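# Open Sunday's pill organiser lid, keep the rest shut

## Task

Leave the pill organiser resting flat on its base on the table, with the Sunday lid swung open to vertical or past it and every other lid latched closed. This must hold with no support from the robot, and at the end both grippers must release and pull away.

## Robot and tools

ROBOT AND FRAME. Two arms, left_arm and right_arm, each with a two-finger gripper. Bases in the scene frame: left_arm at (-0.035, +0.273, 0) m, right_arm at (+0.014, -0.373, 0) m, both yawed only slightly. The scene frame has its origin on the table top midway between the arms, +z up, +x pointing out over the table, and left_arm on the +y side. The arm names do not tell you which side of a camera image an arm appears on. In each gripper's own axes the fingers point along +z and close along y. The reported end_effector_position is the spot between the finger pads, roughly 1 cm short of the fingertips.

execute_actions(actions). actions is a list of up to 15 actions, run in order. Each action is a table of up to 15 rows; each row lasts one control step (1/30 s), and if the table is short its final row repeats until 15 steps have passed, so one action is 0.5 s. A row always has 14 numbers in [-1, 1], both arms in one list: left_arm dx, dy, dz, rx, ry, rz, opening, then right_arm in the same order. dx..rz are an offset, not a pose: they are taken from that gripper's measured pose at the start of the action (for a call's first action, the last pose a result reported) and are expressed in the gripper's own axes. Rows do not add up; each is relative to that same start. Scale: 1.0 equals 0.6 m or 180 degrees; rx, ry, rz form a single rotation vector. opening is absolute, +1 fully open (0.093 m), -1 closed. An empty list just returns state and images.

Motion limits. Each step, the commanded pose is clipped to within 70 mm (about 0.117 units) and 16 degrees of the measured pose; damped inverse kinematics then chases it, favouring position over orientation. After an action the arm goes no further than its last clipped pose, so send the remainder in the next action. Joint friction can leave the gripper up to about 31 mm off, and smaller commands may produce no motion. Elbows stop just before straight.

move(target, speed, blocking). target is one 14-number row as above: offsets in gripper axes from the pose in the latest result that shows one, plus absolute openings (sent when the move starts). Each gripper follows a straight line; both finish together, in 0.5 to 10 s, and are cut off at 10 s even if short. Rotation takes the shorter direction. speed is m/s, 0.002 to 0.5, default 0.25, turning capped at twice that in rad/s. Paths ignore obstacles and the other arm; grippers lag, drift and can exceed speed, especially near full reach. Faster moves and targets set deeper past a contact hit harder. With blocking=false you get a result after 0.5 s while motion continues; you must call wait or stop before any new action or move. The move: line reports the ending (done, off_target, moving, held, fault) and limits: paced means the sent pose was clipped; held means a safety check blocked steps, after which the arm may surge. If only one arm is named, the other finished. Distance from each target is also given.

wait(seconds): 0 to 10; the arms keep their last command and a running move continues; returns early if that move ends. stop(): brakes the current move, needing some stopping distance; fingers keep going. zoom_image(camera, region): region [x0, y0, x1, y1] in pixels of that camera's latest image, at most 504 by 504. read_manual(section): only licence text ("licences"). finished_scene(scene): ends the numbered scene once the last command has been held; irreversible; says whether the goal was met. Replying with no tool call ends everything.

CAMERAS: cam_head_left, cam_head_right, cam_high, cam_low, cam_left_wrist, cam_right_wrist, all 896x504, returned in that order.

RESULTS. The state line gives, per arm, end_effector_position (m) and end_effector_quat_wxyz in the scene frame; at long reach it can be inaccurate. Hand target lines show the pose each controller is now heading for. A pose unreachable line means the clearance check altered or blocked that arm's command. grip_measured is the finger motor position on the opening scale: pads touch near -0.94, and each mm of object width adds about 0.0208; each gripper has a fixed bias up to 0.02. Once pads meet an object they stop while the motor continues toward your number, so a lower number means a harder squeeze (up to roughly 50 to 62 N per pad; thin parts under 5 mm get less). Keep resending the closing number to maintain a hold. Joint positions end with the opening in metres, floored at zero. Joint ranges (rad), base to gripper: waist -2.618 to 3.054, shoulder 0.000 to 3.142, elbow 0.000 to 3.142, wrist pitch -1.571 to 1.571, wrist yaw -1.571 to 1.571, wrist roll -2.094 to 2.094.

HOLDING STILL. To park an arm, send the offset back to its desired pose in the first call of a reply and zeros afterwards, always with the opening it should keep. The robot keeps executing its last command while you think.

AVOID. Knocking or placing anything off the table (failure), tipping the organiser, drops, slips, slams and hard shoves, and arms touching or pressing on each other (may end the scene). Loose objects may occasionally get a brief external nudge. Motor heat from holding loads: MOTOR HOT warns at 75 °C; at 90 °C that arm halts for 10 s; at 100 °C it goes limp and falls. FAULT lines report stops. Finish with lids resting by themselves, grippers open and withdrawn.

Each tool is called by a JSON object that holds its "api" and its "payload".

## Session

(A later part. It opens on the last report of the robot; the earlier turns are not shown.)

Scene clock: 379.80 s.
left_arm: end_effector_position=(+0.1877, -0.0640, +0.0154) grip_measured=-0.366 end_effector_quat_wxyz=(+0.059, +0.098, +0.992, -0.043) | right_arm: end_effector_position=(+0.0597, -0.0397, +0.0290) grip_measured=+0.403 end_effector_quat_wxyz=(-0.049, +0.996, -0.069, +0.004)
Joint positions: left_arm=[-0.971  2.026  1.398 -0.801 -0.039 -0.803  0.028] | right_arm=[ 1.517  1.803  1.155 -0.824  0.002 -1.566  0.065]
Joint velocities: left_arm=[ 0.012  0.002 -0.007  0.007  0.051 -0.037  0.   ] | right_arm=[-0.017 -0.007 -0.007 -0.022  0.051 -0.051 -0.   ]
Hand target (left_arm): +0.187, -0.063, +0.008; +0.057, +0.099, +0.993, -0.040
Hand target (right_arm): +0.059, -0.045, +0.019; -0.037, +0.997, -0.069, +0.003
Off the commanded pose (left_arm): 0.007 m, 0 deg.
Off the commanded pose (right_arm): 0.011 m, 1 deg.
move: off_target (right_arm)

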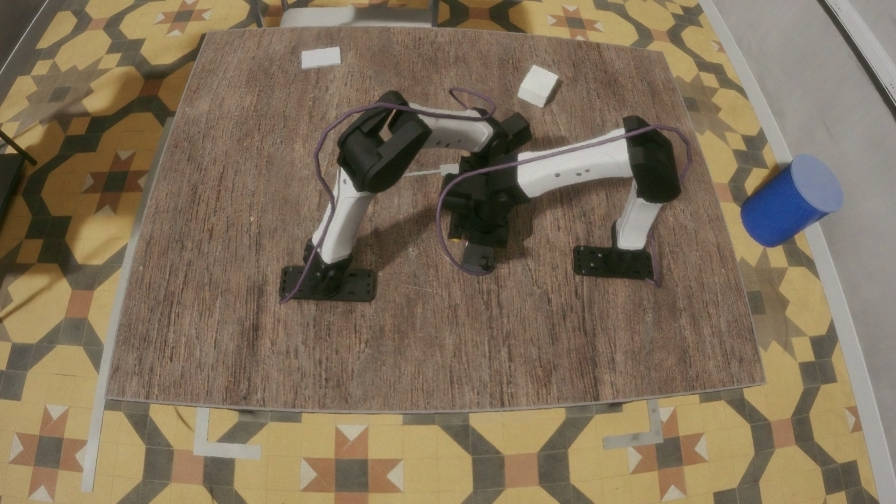

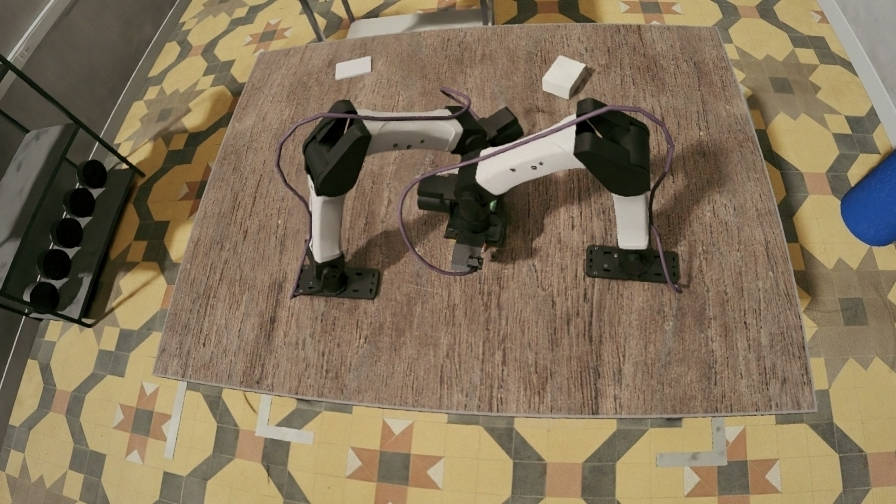

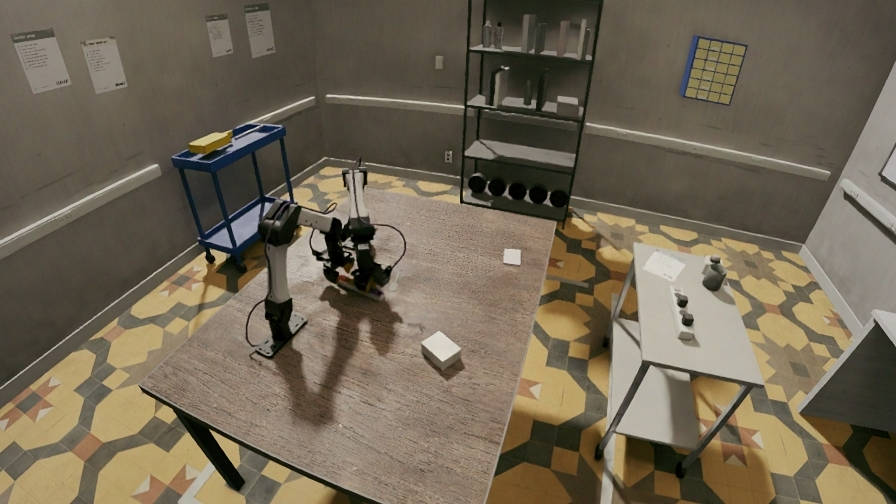

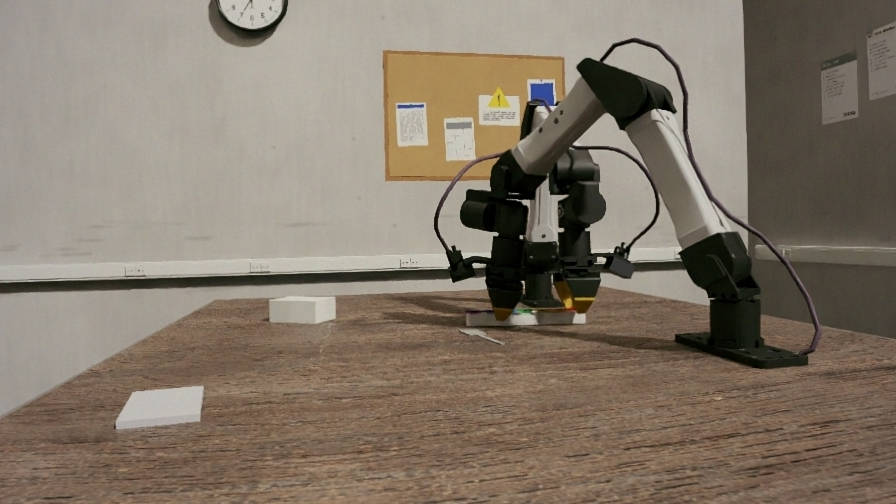

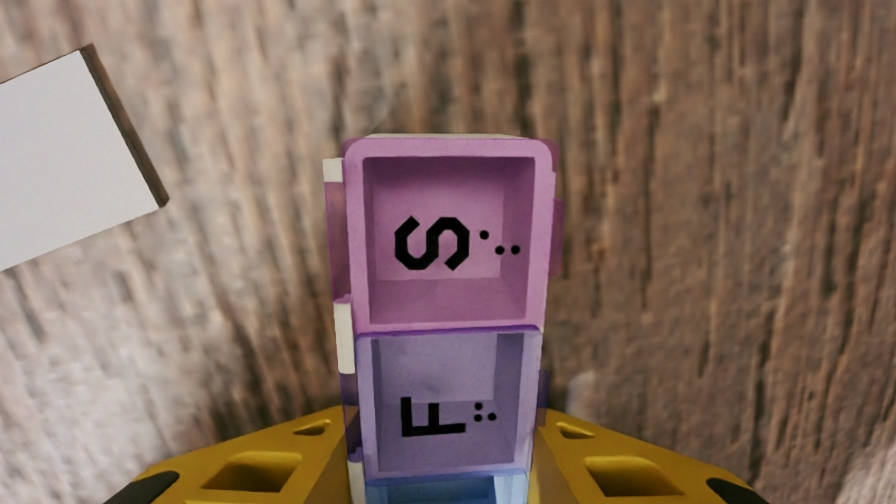

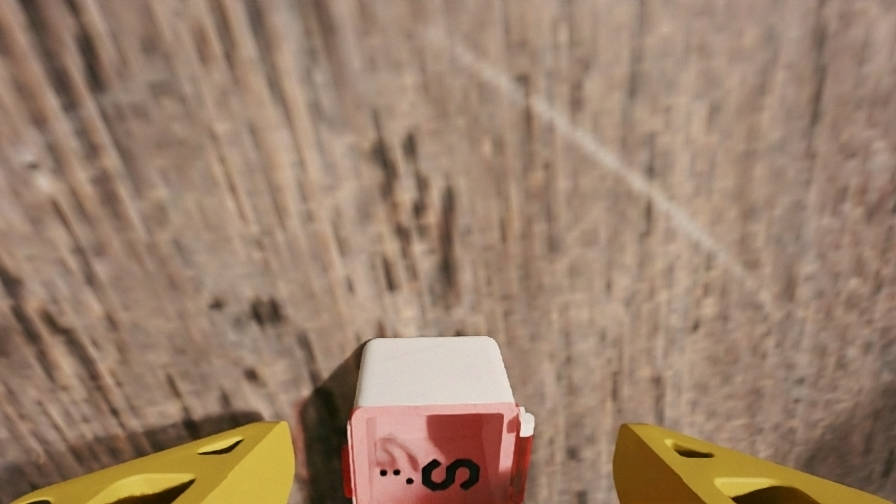

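{"api": "zoom_image", "payload": {"camera": "cam_right_wrist", "region": [260, 320, 660, 504]}}

{"api": "zoom_image", "payload": {"camera": "cam_low", "region": [450, 270, 610, 340]}}

Region (260, 320, 660, 504) of cam_right_wrist's 896x504 image, scaled by 1.260, with more detail than that image has; it fills the top 232 rows of this view, and the rest is white.

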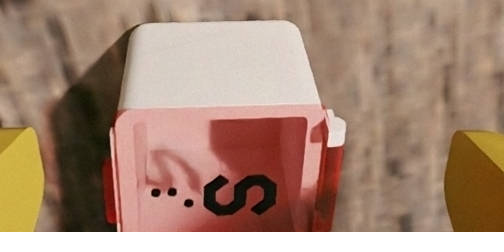

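Region (450, 270, 610, 340) of cam_low's 896x504 image, scaled by 3.150, with more detail than that image has; it fills the top 220 rows of this view, and the rest is white.

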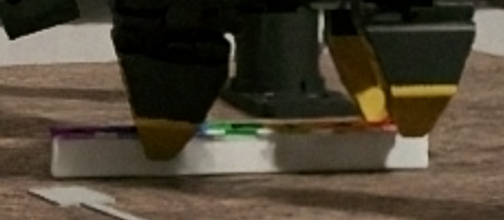

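{"api": "execute_actions", "payload": {"actions": [[[0,0,0.012,0,0,0,-0.38,0,0.01,0,-0.008,0,0,0.3],[0,0,0.012,0,0,0,-0.38,0,0.01,0,-0.008,0,0,0.2],[0,0,0.012,0,0,0,-0.38,0,0.01,0,-0.008,0,0,0.11],[0,0,0.012,0,0,0,-0.38,0,0.01,0,-0.008,0,0,0.03],[0,0,0.012,0,0,0,-0.38,0,0.01,0,-0.008,0,0,-0.03],[0,0,0.012,0,0,0,-0.38,0,0.01,0,-0.008,0,0,-0.08],[0,0,0.012,0,0,0,-0.38,0,0.01,0,-0.008,0,0,-0.12],[0,0,0.012,0,0,0,-0.38,0,0.01,0,-0.008,0,0,-0.15],[0,0,0.012,0,0,0,-0.38,0,0.01,0,-0.008,0,0,-0.18],[0,0,0.012,0,0,0,-0.38,0,0.01,0,-0.008,0,0,-0.21],[0,0,0.012,0,0,0,-0.38,0,0.01,0,-0.008,0,0,-0.24],[0,0,0.012,0,0,0,-0.38,0,0.01,0,-0.008,0,0,-0.27],[0,0,0.012,0,0,0,-0.38,0,0.01,0,-0.008,0,0,-0.30],[0,0,0.012,0,0,0,-0.38,0,0.01,0,-0.008,0,0,-0.33],[0,0,0.012,0,0,0,-0.38,0,0.01,0,-0.008,0,0,-0.35]]]}}

Scene clock: 424.60 s.
left_arm: end_effector_position=(+0.1884, -0.0651, +0.0156) grip_measured=-0.366 end_effector_quat_wxyz=(+0.061, +0.098, +0.992, -0.046) | right_arm: end_effector_position=(+0.0592, -0.0436, +0.0287) grip_measured=-0.326 end_effector_quat_wxyz=(-0.041, +0.997, -0.069, +0.004)
Joint positions: left_arm=[-0.971  2.026  1.398 -0.796 -0.039 -0.803  0.028] | right_arm=[ 1.517  1.803  1.155 -0.84   0.002 -1.566  0.03 ]
Joint velocities: left_arm=[-0.007 -0.007  0.002 -0.051  0.066  0.022 -0.   ] | right_arm=[-0.027  0.007 -0.022 -0.125  0.022 -0.022 -0.021]
Hand target (left_arm): +0.188, -0.065, +0.008; +0.059, +0.098, +0.992, -0.043
Hand target (right_arm): +0.059, -0.046, +0.028; -0.037, +0.997, -0.069, +0.003
Off the commanded pose (left_arm): 0.007 m, 0 deg.
Off the commanded pose (right_arm): 0.002 m, 1 deg.

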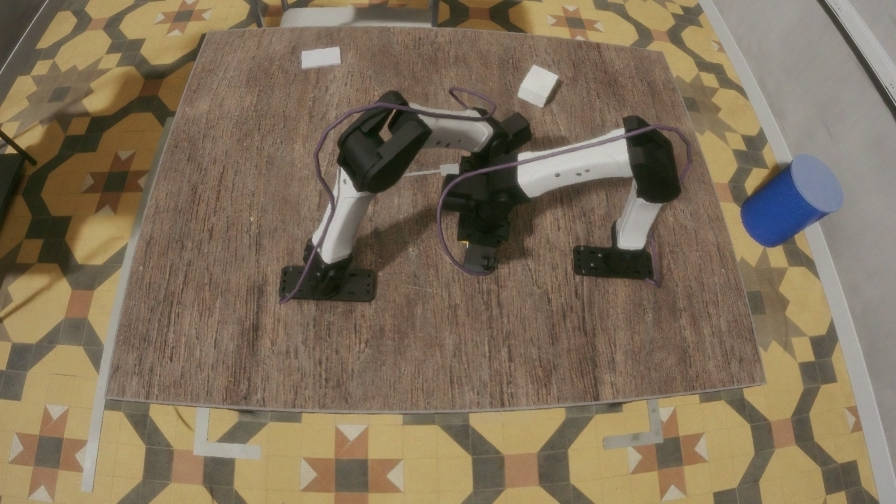

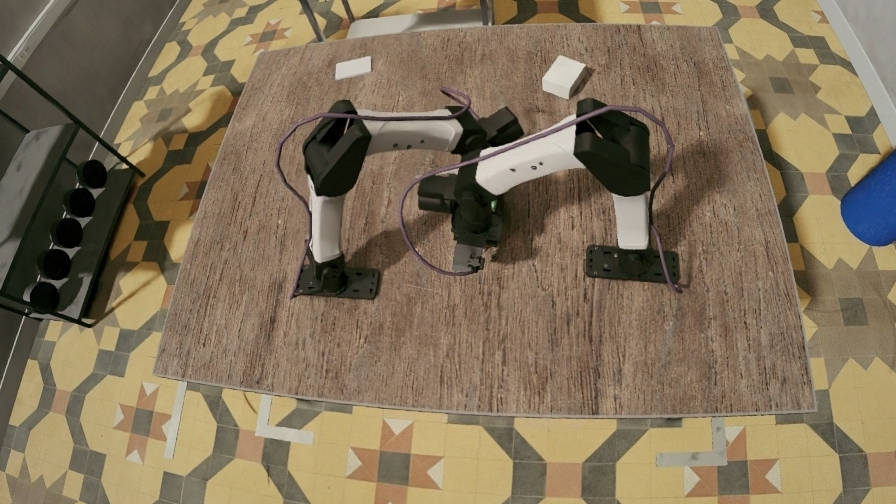

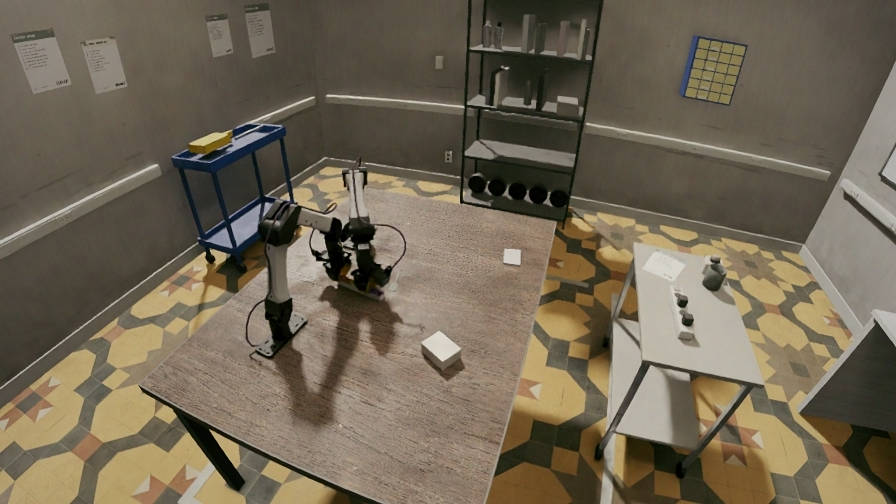

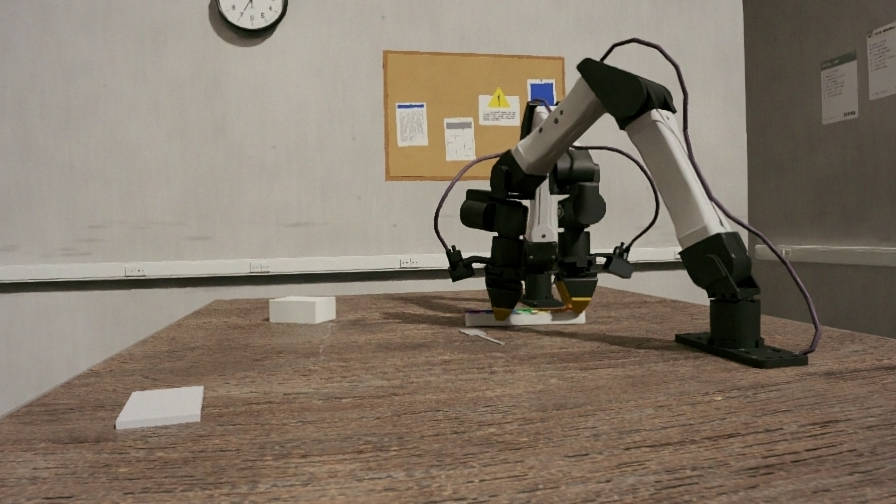

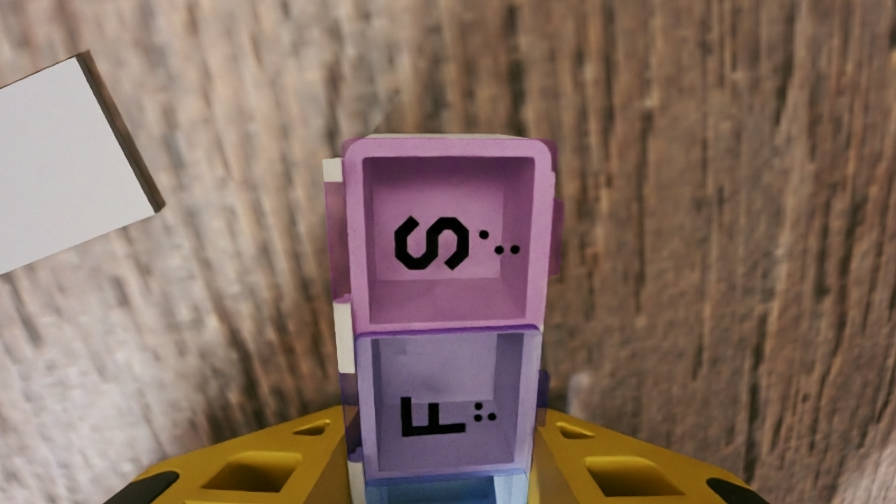

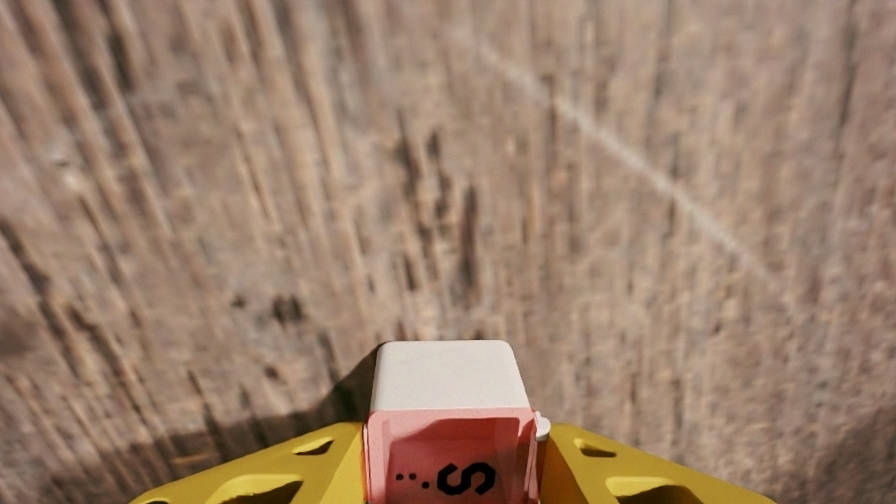

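{"api": "move", "payload": {"target": [0.0039, 0.0033, 0.0123, -0.0046, 0.0044, 0, -0.38, 0, -0.0027, -0.0046, -0.0556, 0, 0, -0.35], "speed": 0.04}}

Scene clock: 453.83 s.
left_arm: end_effector_position=(+0.1883, -0.0651, +0.0155) grip_measured=-0.366 end_effector_quat_wxyz=(+0.061, +0.098, +0.992, -0.046) | right_arm: end_effector_position=(+0.0592, -0.0428, +0.0331) grip_measured=-0.336 end_effector_quat_wxyz=(+0.038, +0.997, -0.069, -0.002)
Joint positions: left_arm=[-0.971  2.026  1.398 -0.796 -0.039 -0.803  0.028] | right_arm=[ 1.517  1.936  1.351 -1.063  0.001 -1.566  0.029]
Joint velocities: left_arm=[-0.017 -0.012  0.002 -0.051 -0.022 -0.081  0.   ] | right_arm=[-0.012  0.007 -0.007 -0.007 -0.037  0.007 -0.001]
Hand target (left_arm): +0.187, -0.064, +0.008; +0.055, +0.098, +0.993, -0.038
Hand target (right_arm): +0.059, -0.042, +0.032; +0.046, +0.997, -0.070, -0.004
Off the commanded pose (left_arm): 0.008 m, 1 deg.
Off the commanded pose (right_arm): 0.002 m, 1 deg.
move: done

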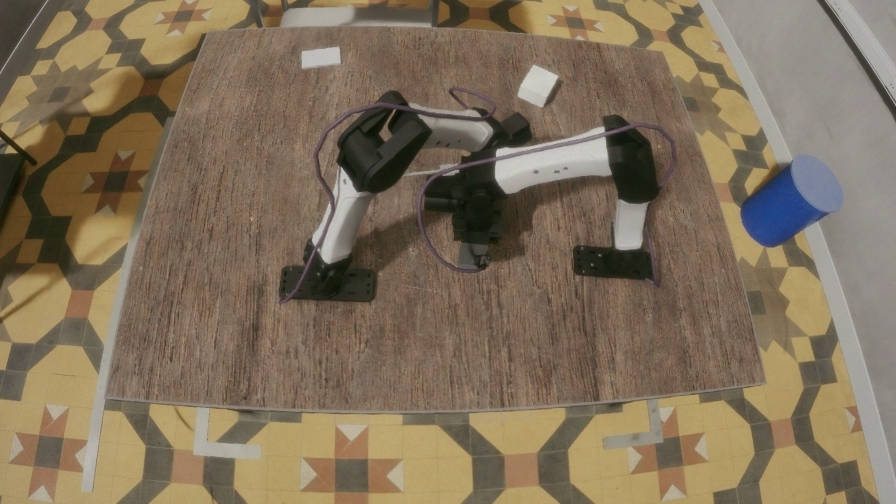

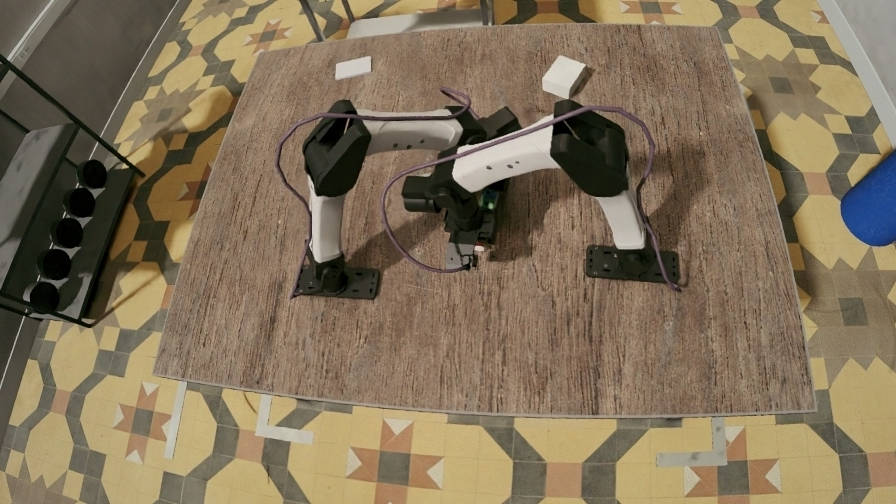

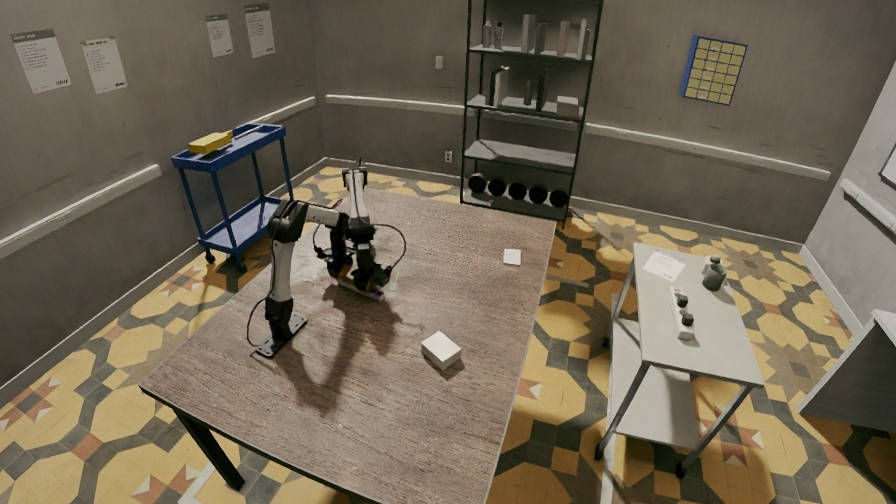

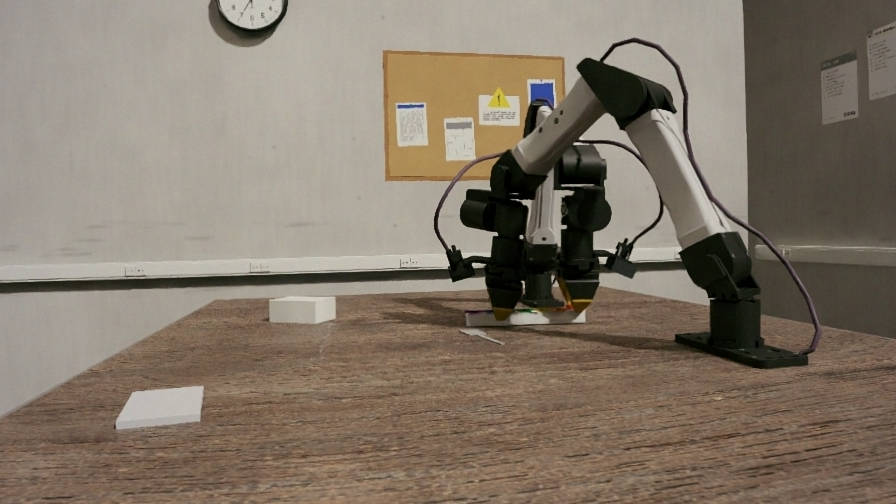

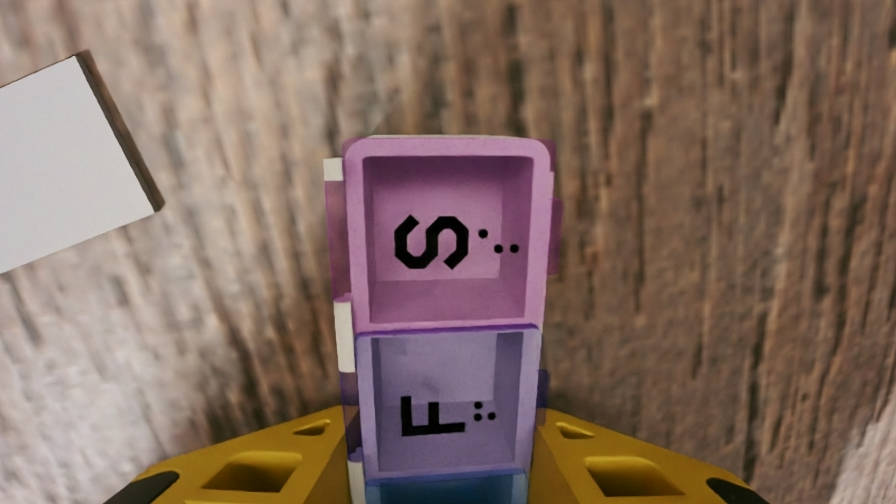

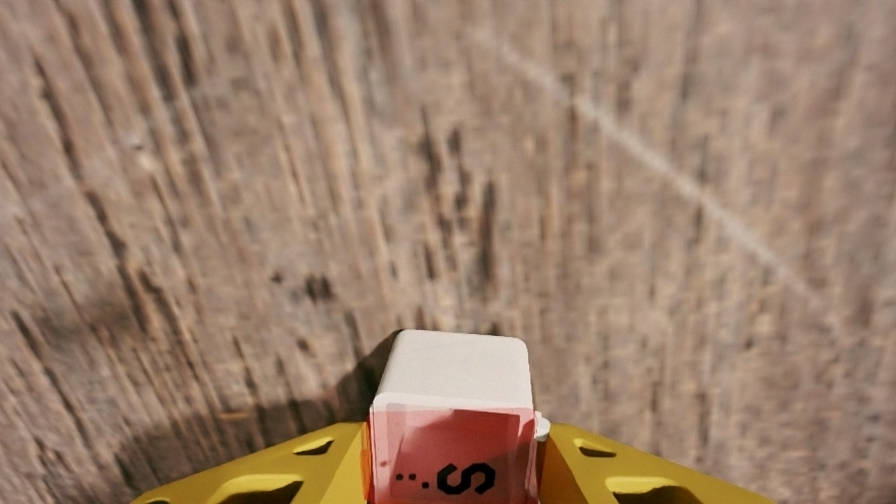

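{"api": "execute_actions", "payload": {"actions": [[[0.0039,0.0033,0.0123,-0.0046,0.0044,0,-0.38,0,-0.0089,-0.0048,0.0092,0,0,-0.30],[0.0039,0.0033,0.0123,-0.0046,0.0044,0,-0.38,0,-0.0171,-0.0056,0.0159,0,0,-0.25],[0.0039,0.0033,0.0123,-0.0046,0.0044,0,-0.38,0,-0.0172,-0.0061,0.0162,0,0,-0.20],[0.0039,0.0033,0.0123,-0.0046,0.0044,0,-0.38,0,-0.0187,-0.0067,0.0176,0,0,-0.165],[0.0039,0.0033,0.0123,-0.0046,0.0044,0,-0.38,0,-0.0202,-0.0072,0.0190,0,0,-0.129],[0.0039,0.0033,0.0123,-0.0046,0.0044,0,-0.38,0,-0.0217,-0.0078,0.0204,0,0,-0.094],[0.0039,0.0033,0.0123,-0.0046,0.0044,0,-0.38,0,-0.0232,-0.0084,0.0219,0,0,-0.058],[0.0039,0.0033,0.0123,-0.0046,0.0044,0,-0.38,0,-0.0248,-0.0090,0.0233,0,0,-0.023],[0.0039,0.0033,0.0123,-0.0046,0.0044,0,-0.38,0,-0.0263,-0.0096,0.0247,0,0,0.013],[0.0039,0.0033,0.0123,-0.0046,0.0044,0,-0.38,0,-0.0278,-0.0102,0.0261,0,0,0.048],[0.0039,0.0033,0.0123,-0.0046,0.0044,0,-0.38,0,-0.0293,-0.0107,0.0275,0,0,0.084],[0.0039,0.0033,0.0123,-0.0046,0.0044,0,-0.38,0,-0.0308,-0.0113,0.0290,0,0,0.119],[0.0039,0.0033,0.0123,-0.0046,0.0044,0,-0.38,0,-0.0323,-0.0119,0.0304,0,0,0.155],[0.0039,0.0033,0.0123,-0.0046,0.0044,0,-0.38,0,-0.0338,-0.0125,0.0318,0,0,0.190],[0.0039,0.0033,0.0123,-0.0046,0.0044,0,-0.38,0,-0.0353,-0.0131,0.0332,0,0,0.226]]]}}

Scene clock: 549.90 s.
left_arm: end_effector_position=(+0.1880, -0.0646, +0.0149) grip_measured=-0.366 end_effector_quat_wxyz=(+0.060, +0.098, +0.992, -0.044) | right_arm: end_effector_position=(+0.0607, -0.0317, +0.0347) grip_measured=+0.204 end_effector_quat_wxyz=(+0.013, +0.998, -0.069, -0.000)
Joint positions: left_arm=[-0.971  2.027  1.398 -0.798 -0.039 -0.803  0.028] | right_arm=[ 1.517  1.93   1.352 -1.019  0.001 -1.566  0.055]
Joint velocities: left_arm=[-0.007 -0.017 -0.007  0.037 -0.037  0.007  0.   ] | right_arm=[-0.022 -0.071 -0.002  0.11   0.007  0.007  0.039]
Hand target (left_arm): +0.187, -0.063, +0.008; +0.054, +0.098, +0.993, -0.038
Hand target (right_arm): +0.062, -0.021, +0.040; -0.013, +0.998, -0.069, +0.003
Off the commanded pose (left_arm): 0.007 m, 1 deg.
Off the commanded pose (right_arm): 0.011 m, 3 deg.

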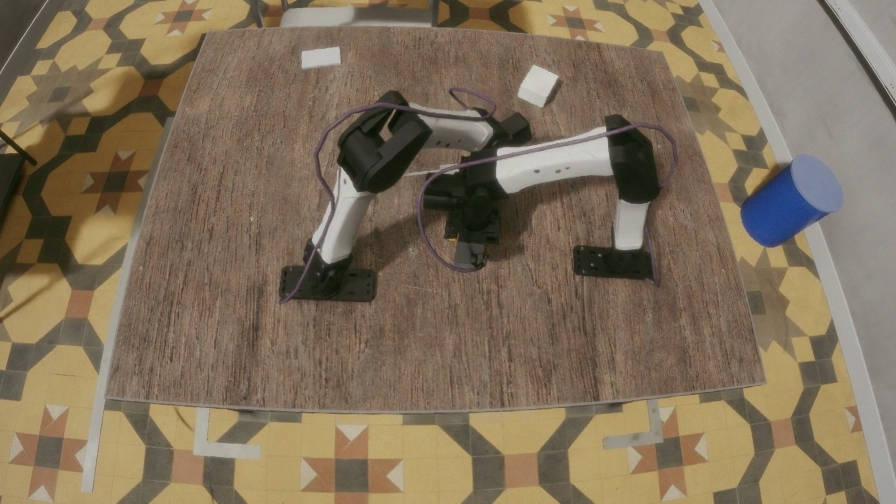

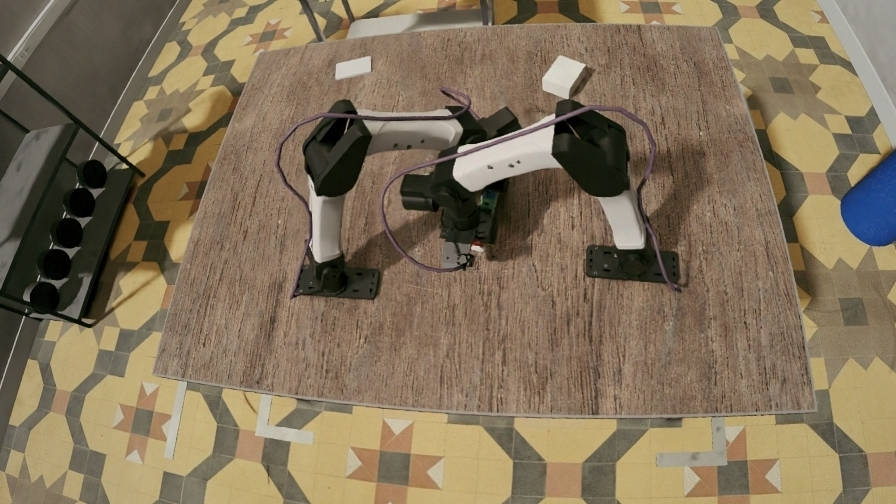

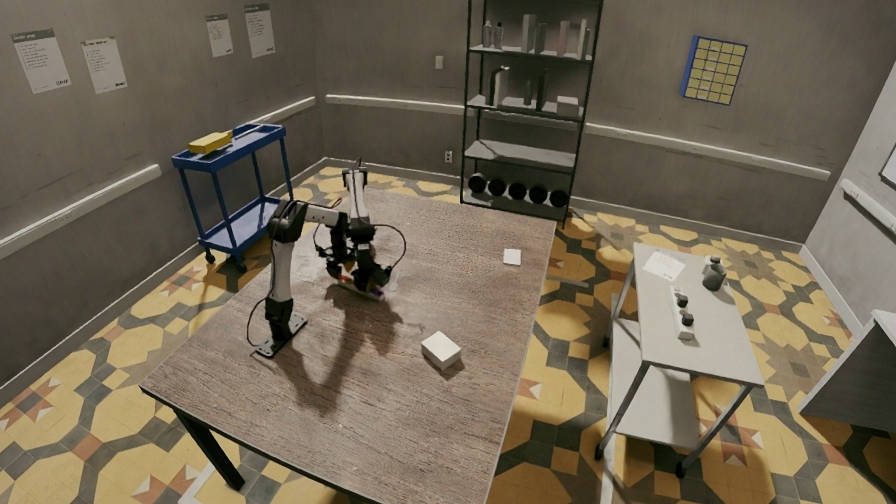

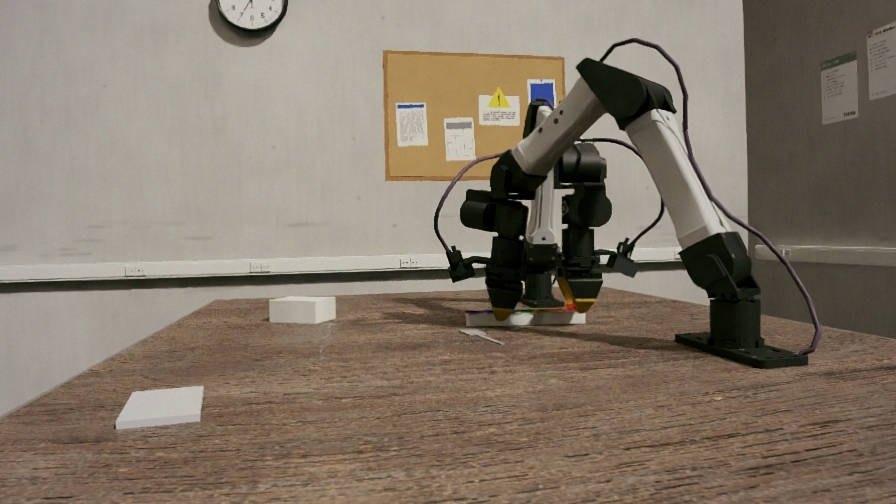

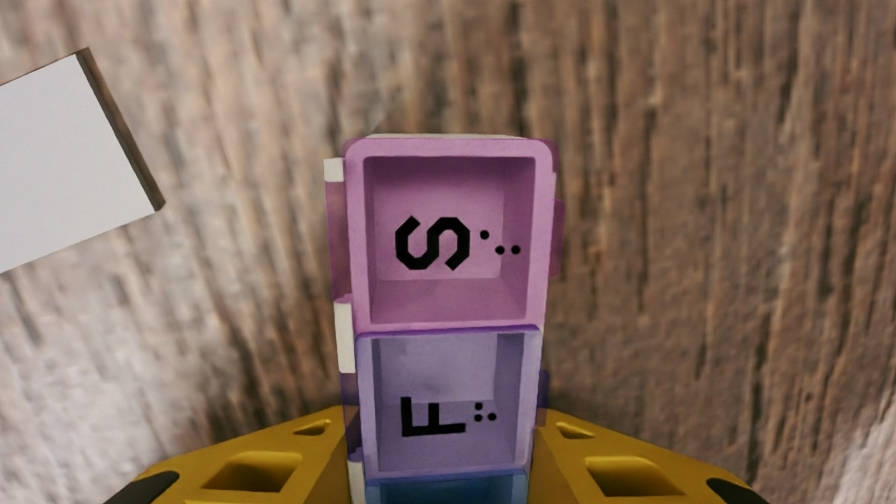

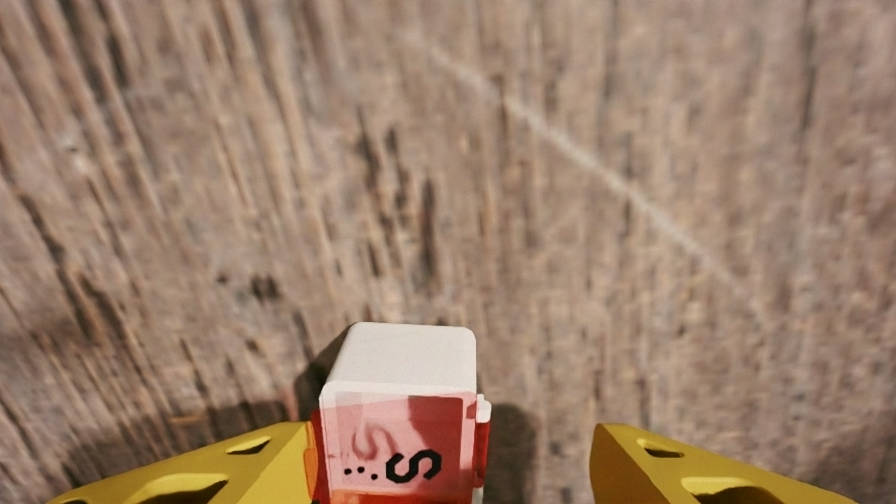

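{"api": "execute_actions", "payload": {"actions": []}}

Scene clock: 555.80 s.
left_arm: end_effector_position=(+0.1880, -0.0646, +0.0149) grip_measured=-0.366 end_effector_quat_wxyz=(+0.060, +0.098, +0.992, -0.044) | right_arm: end_effector_position=(+0.0608, -0.0304, +0.0368) grip_measured=+0.223 end_effector_quat_wxyz=(+0.008, +0.998, -0.069, +0.000)
Joint positions: left_arm=[-0.971  2.027  1.398 -0.798 -0.039 -0.803  0.028] | right_arm=[ 1.517  1.924  1.352 -1.016  0.001 -1.566  0.056]
Joint velocities: left_arm=[ 0.012  0.002 -0.002  0.007 -0.007  0.022  0.001] | right_arm=[-0.007  0.017 -0.022 -0.007  0.007  0.022  0.   ]
Hand target (left_arm): +0.187, -0.063, +0.008; +0.054, +0.098, +0.993, -0.038
Hand target (right_arm): +0.062, -0.021, +0.040; -0.013, +0.998, -0.069, +0.003
Off the commanded pose (left_arm): 0.007 m, 1 deg.
Off the commanded pose (right_arm): 0.010 m, 3 deg.

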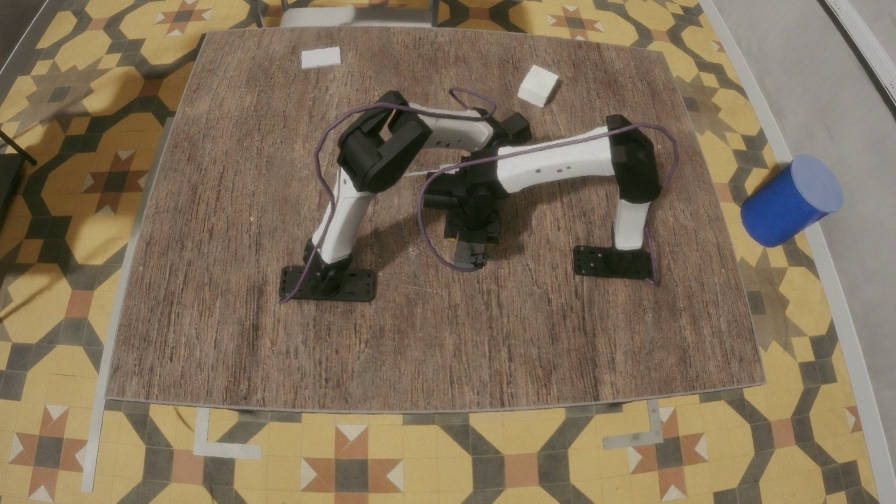

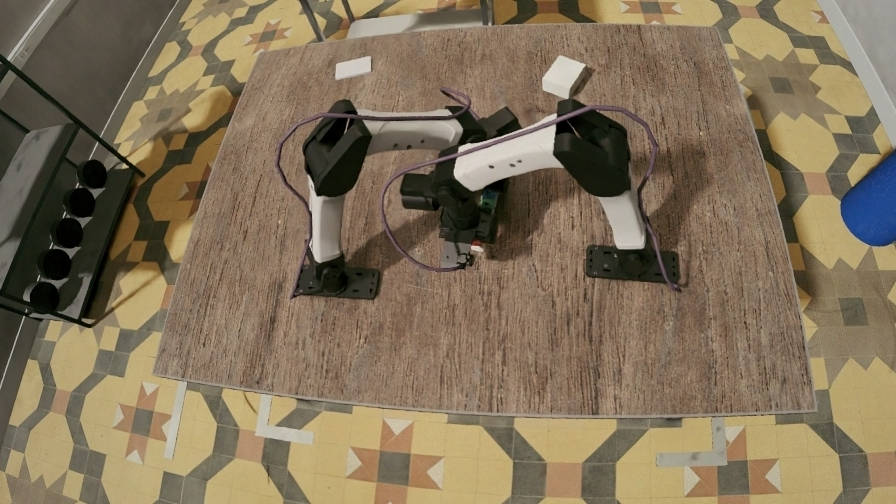

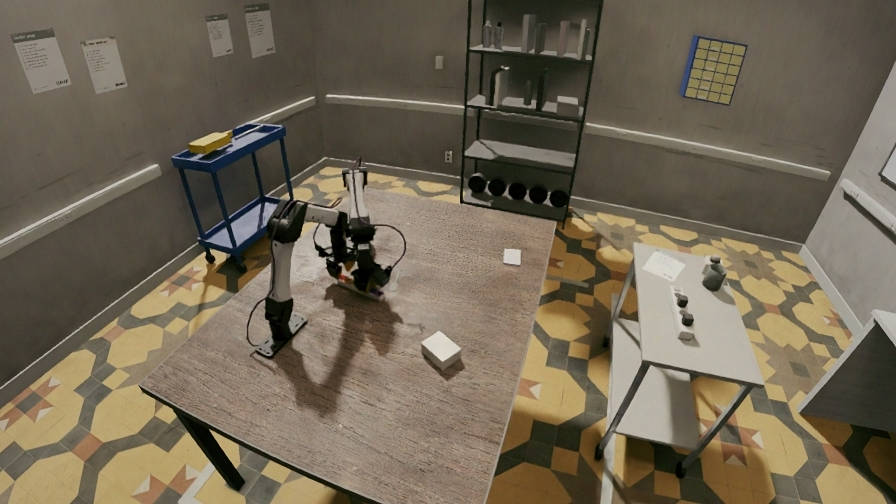

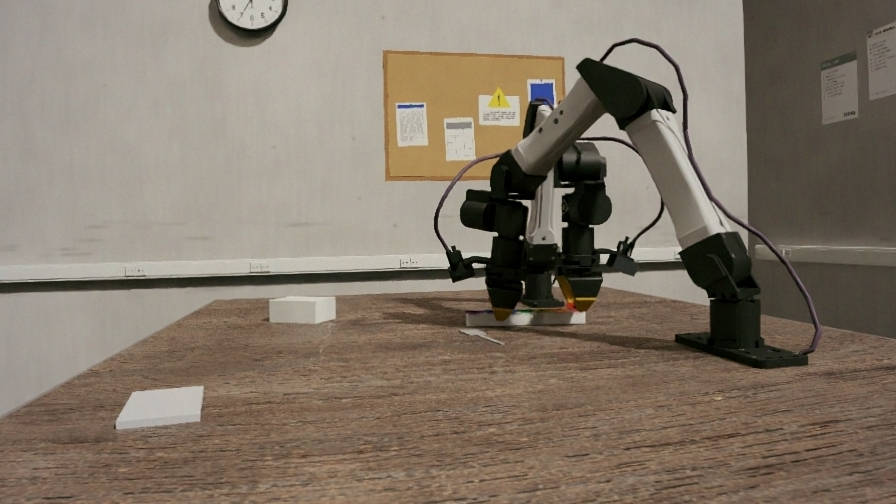

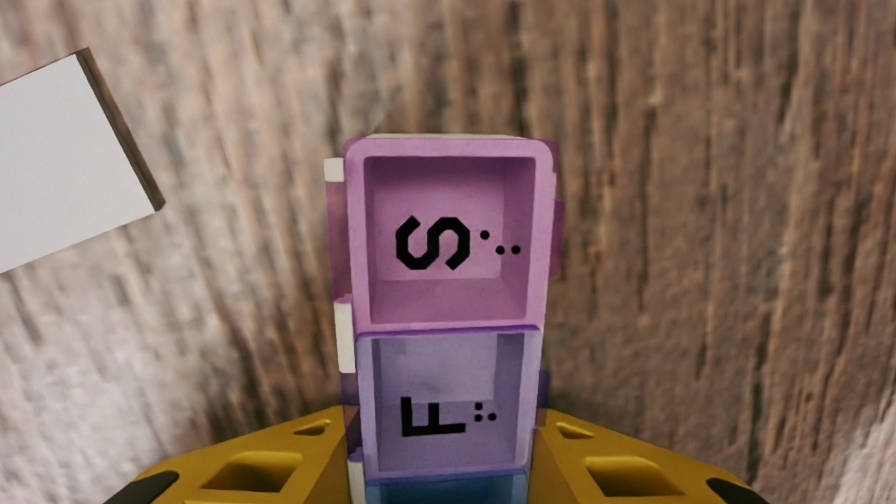

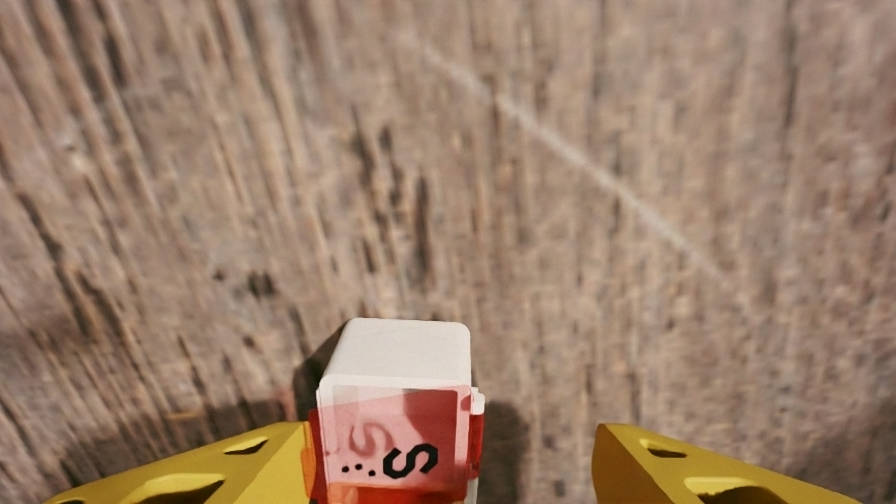

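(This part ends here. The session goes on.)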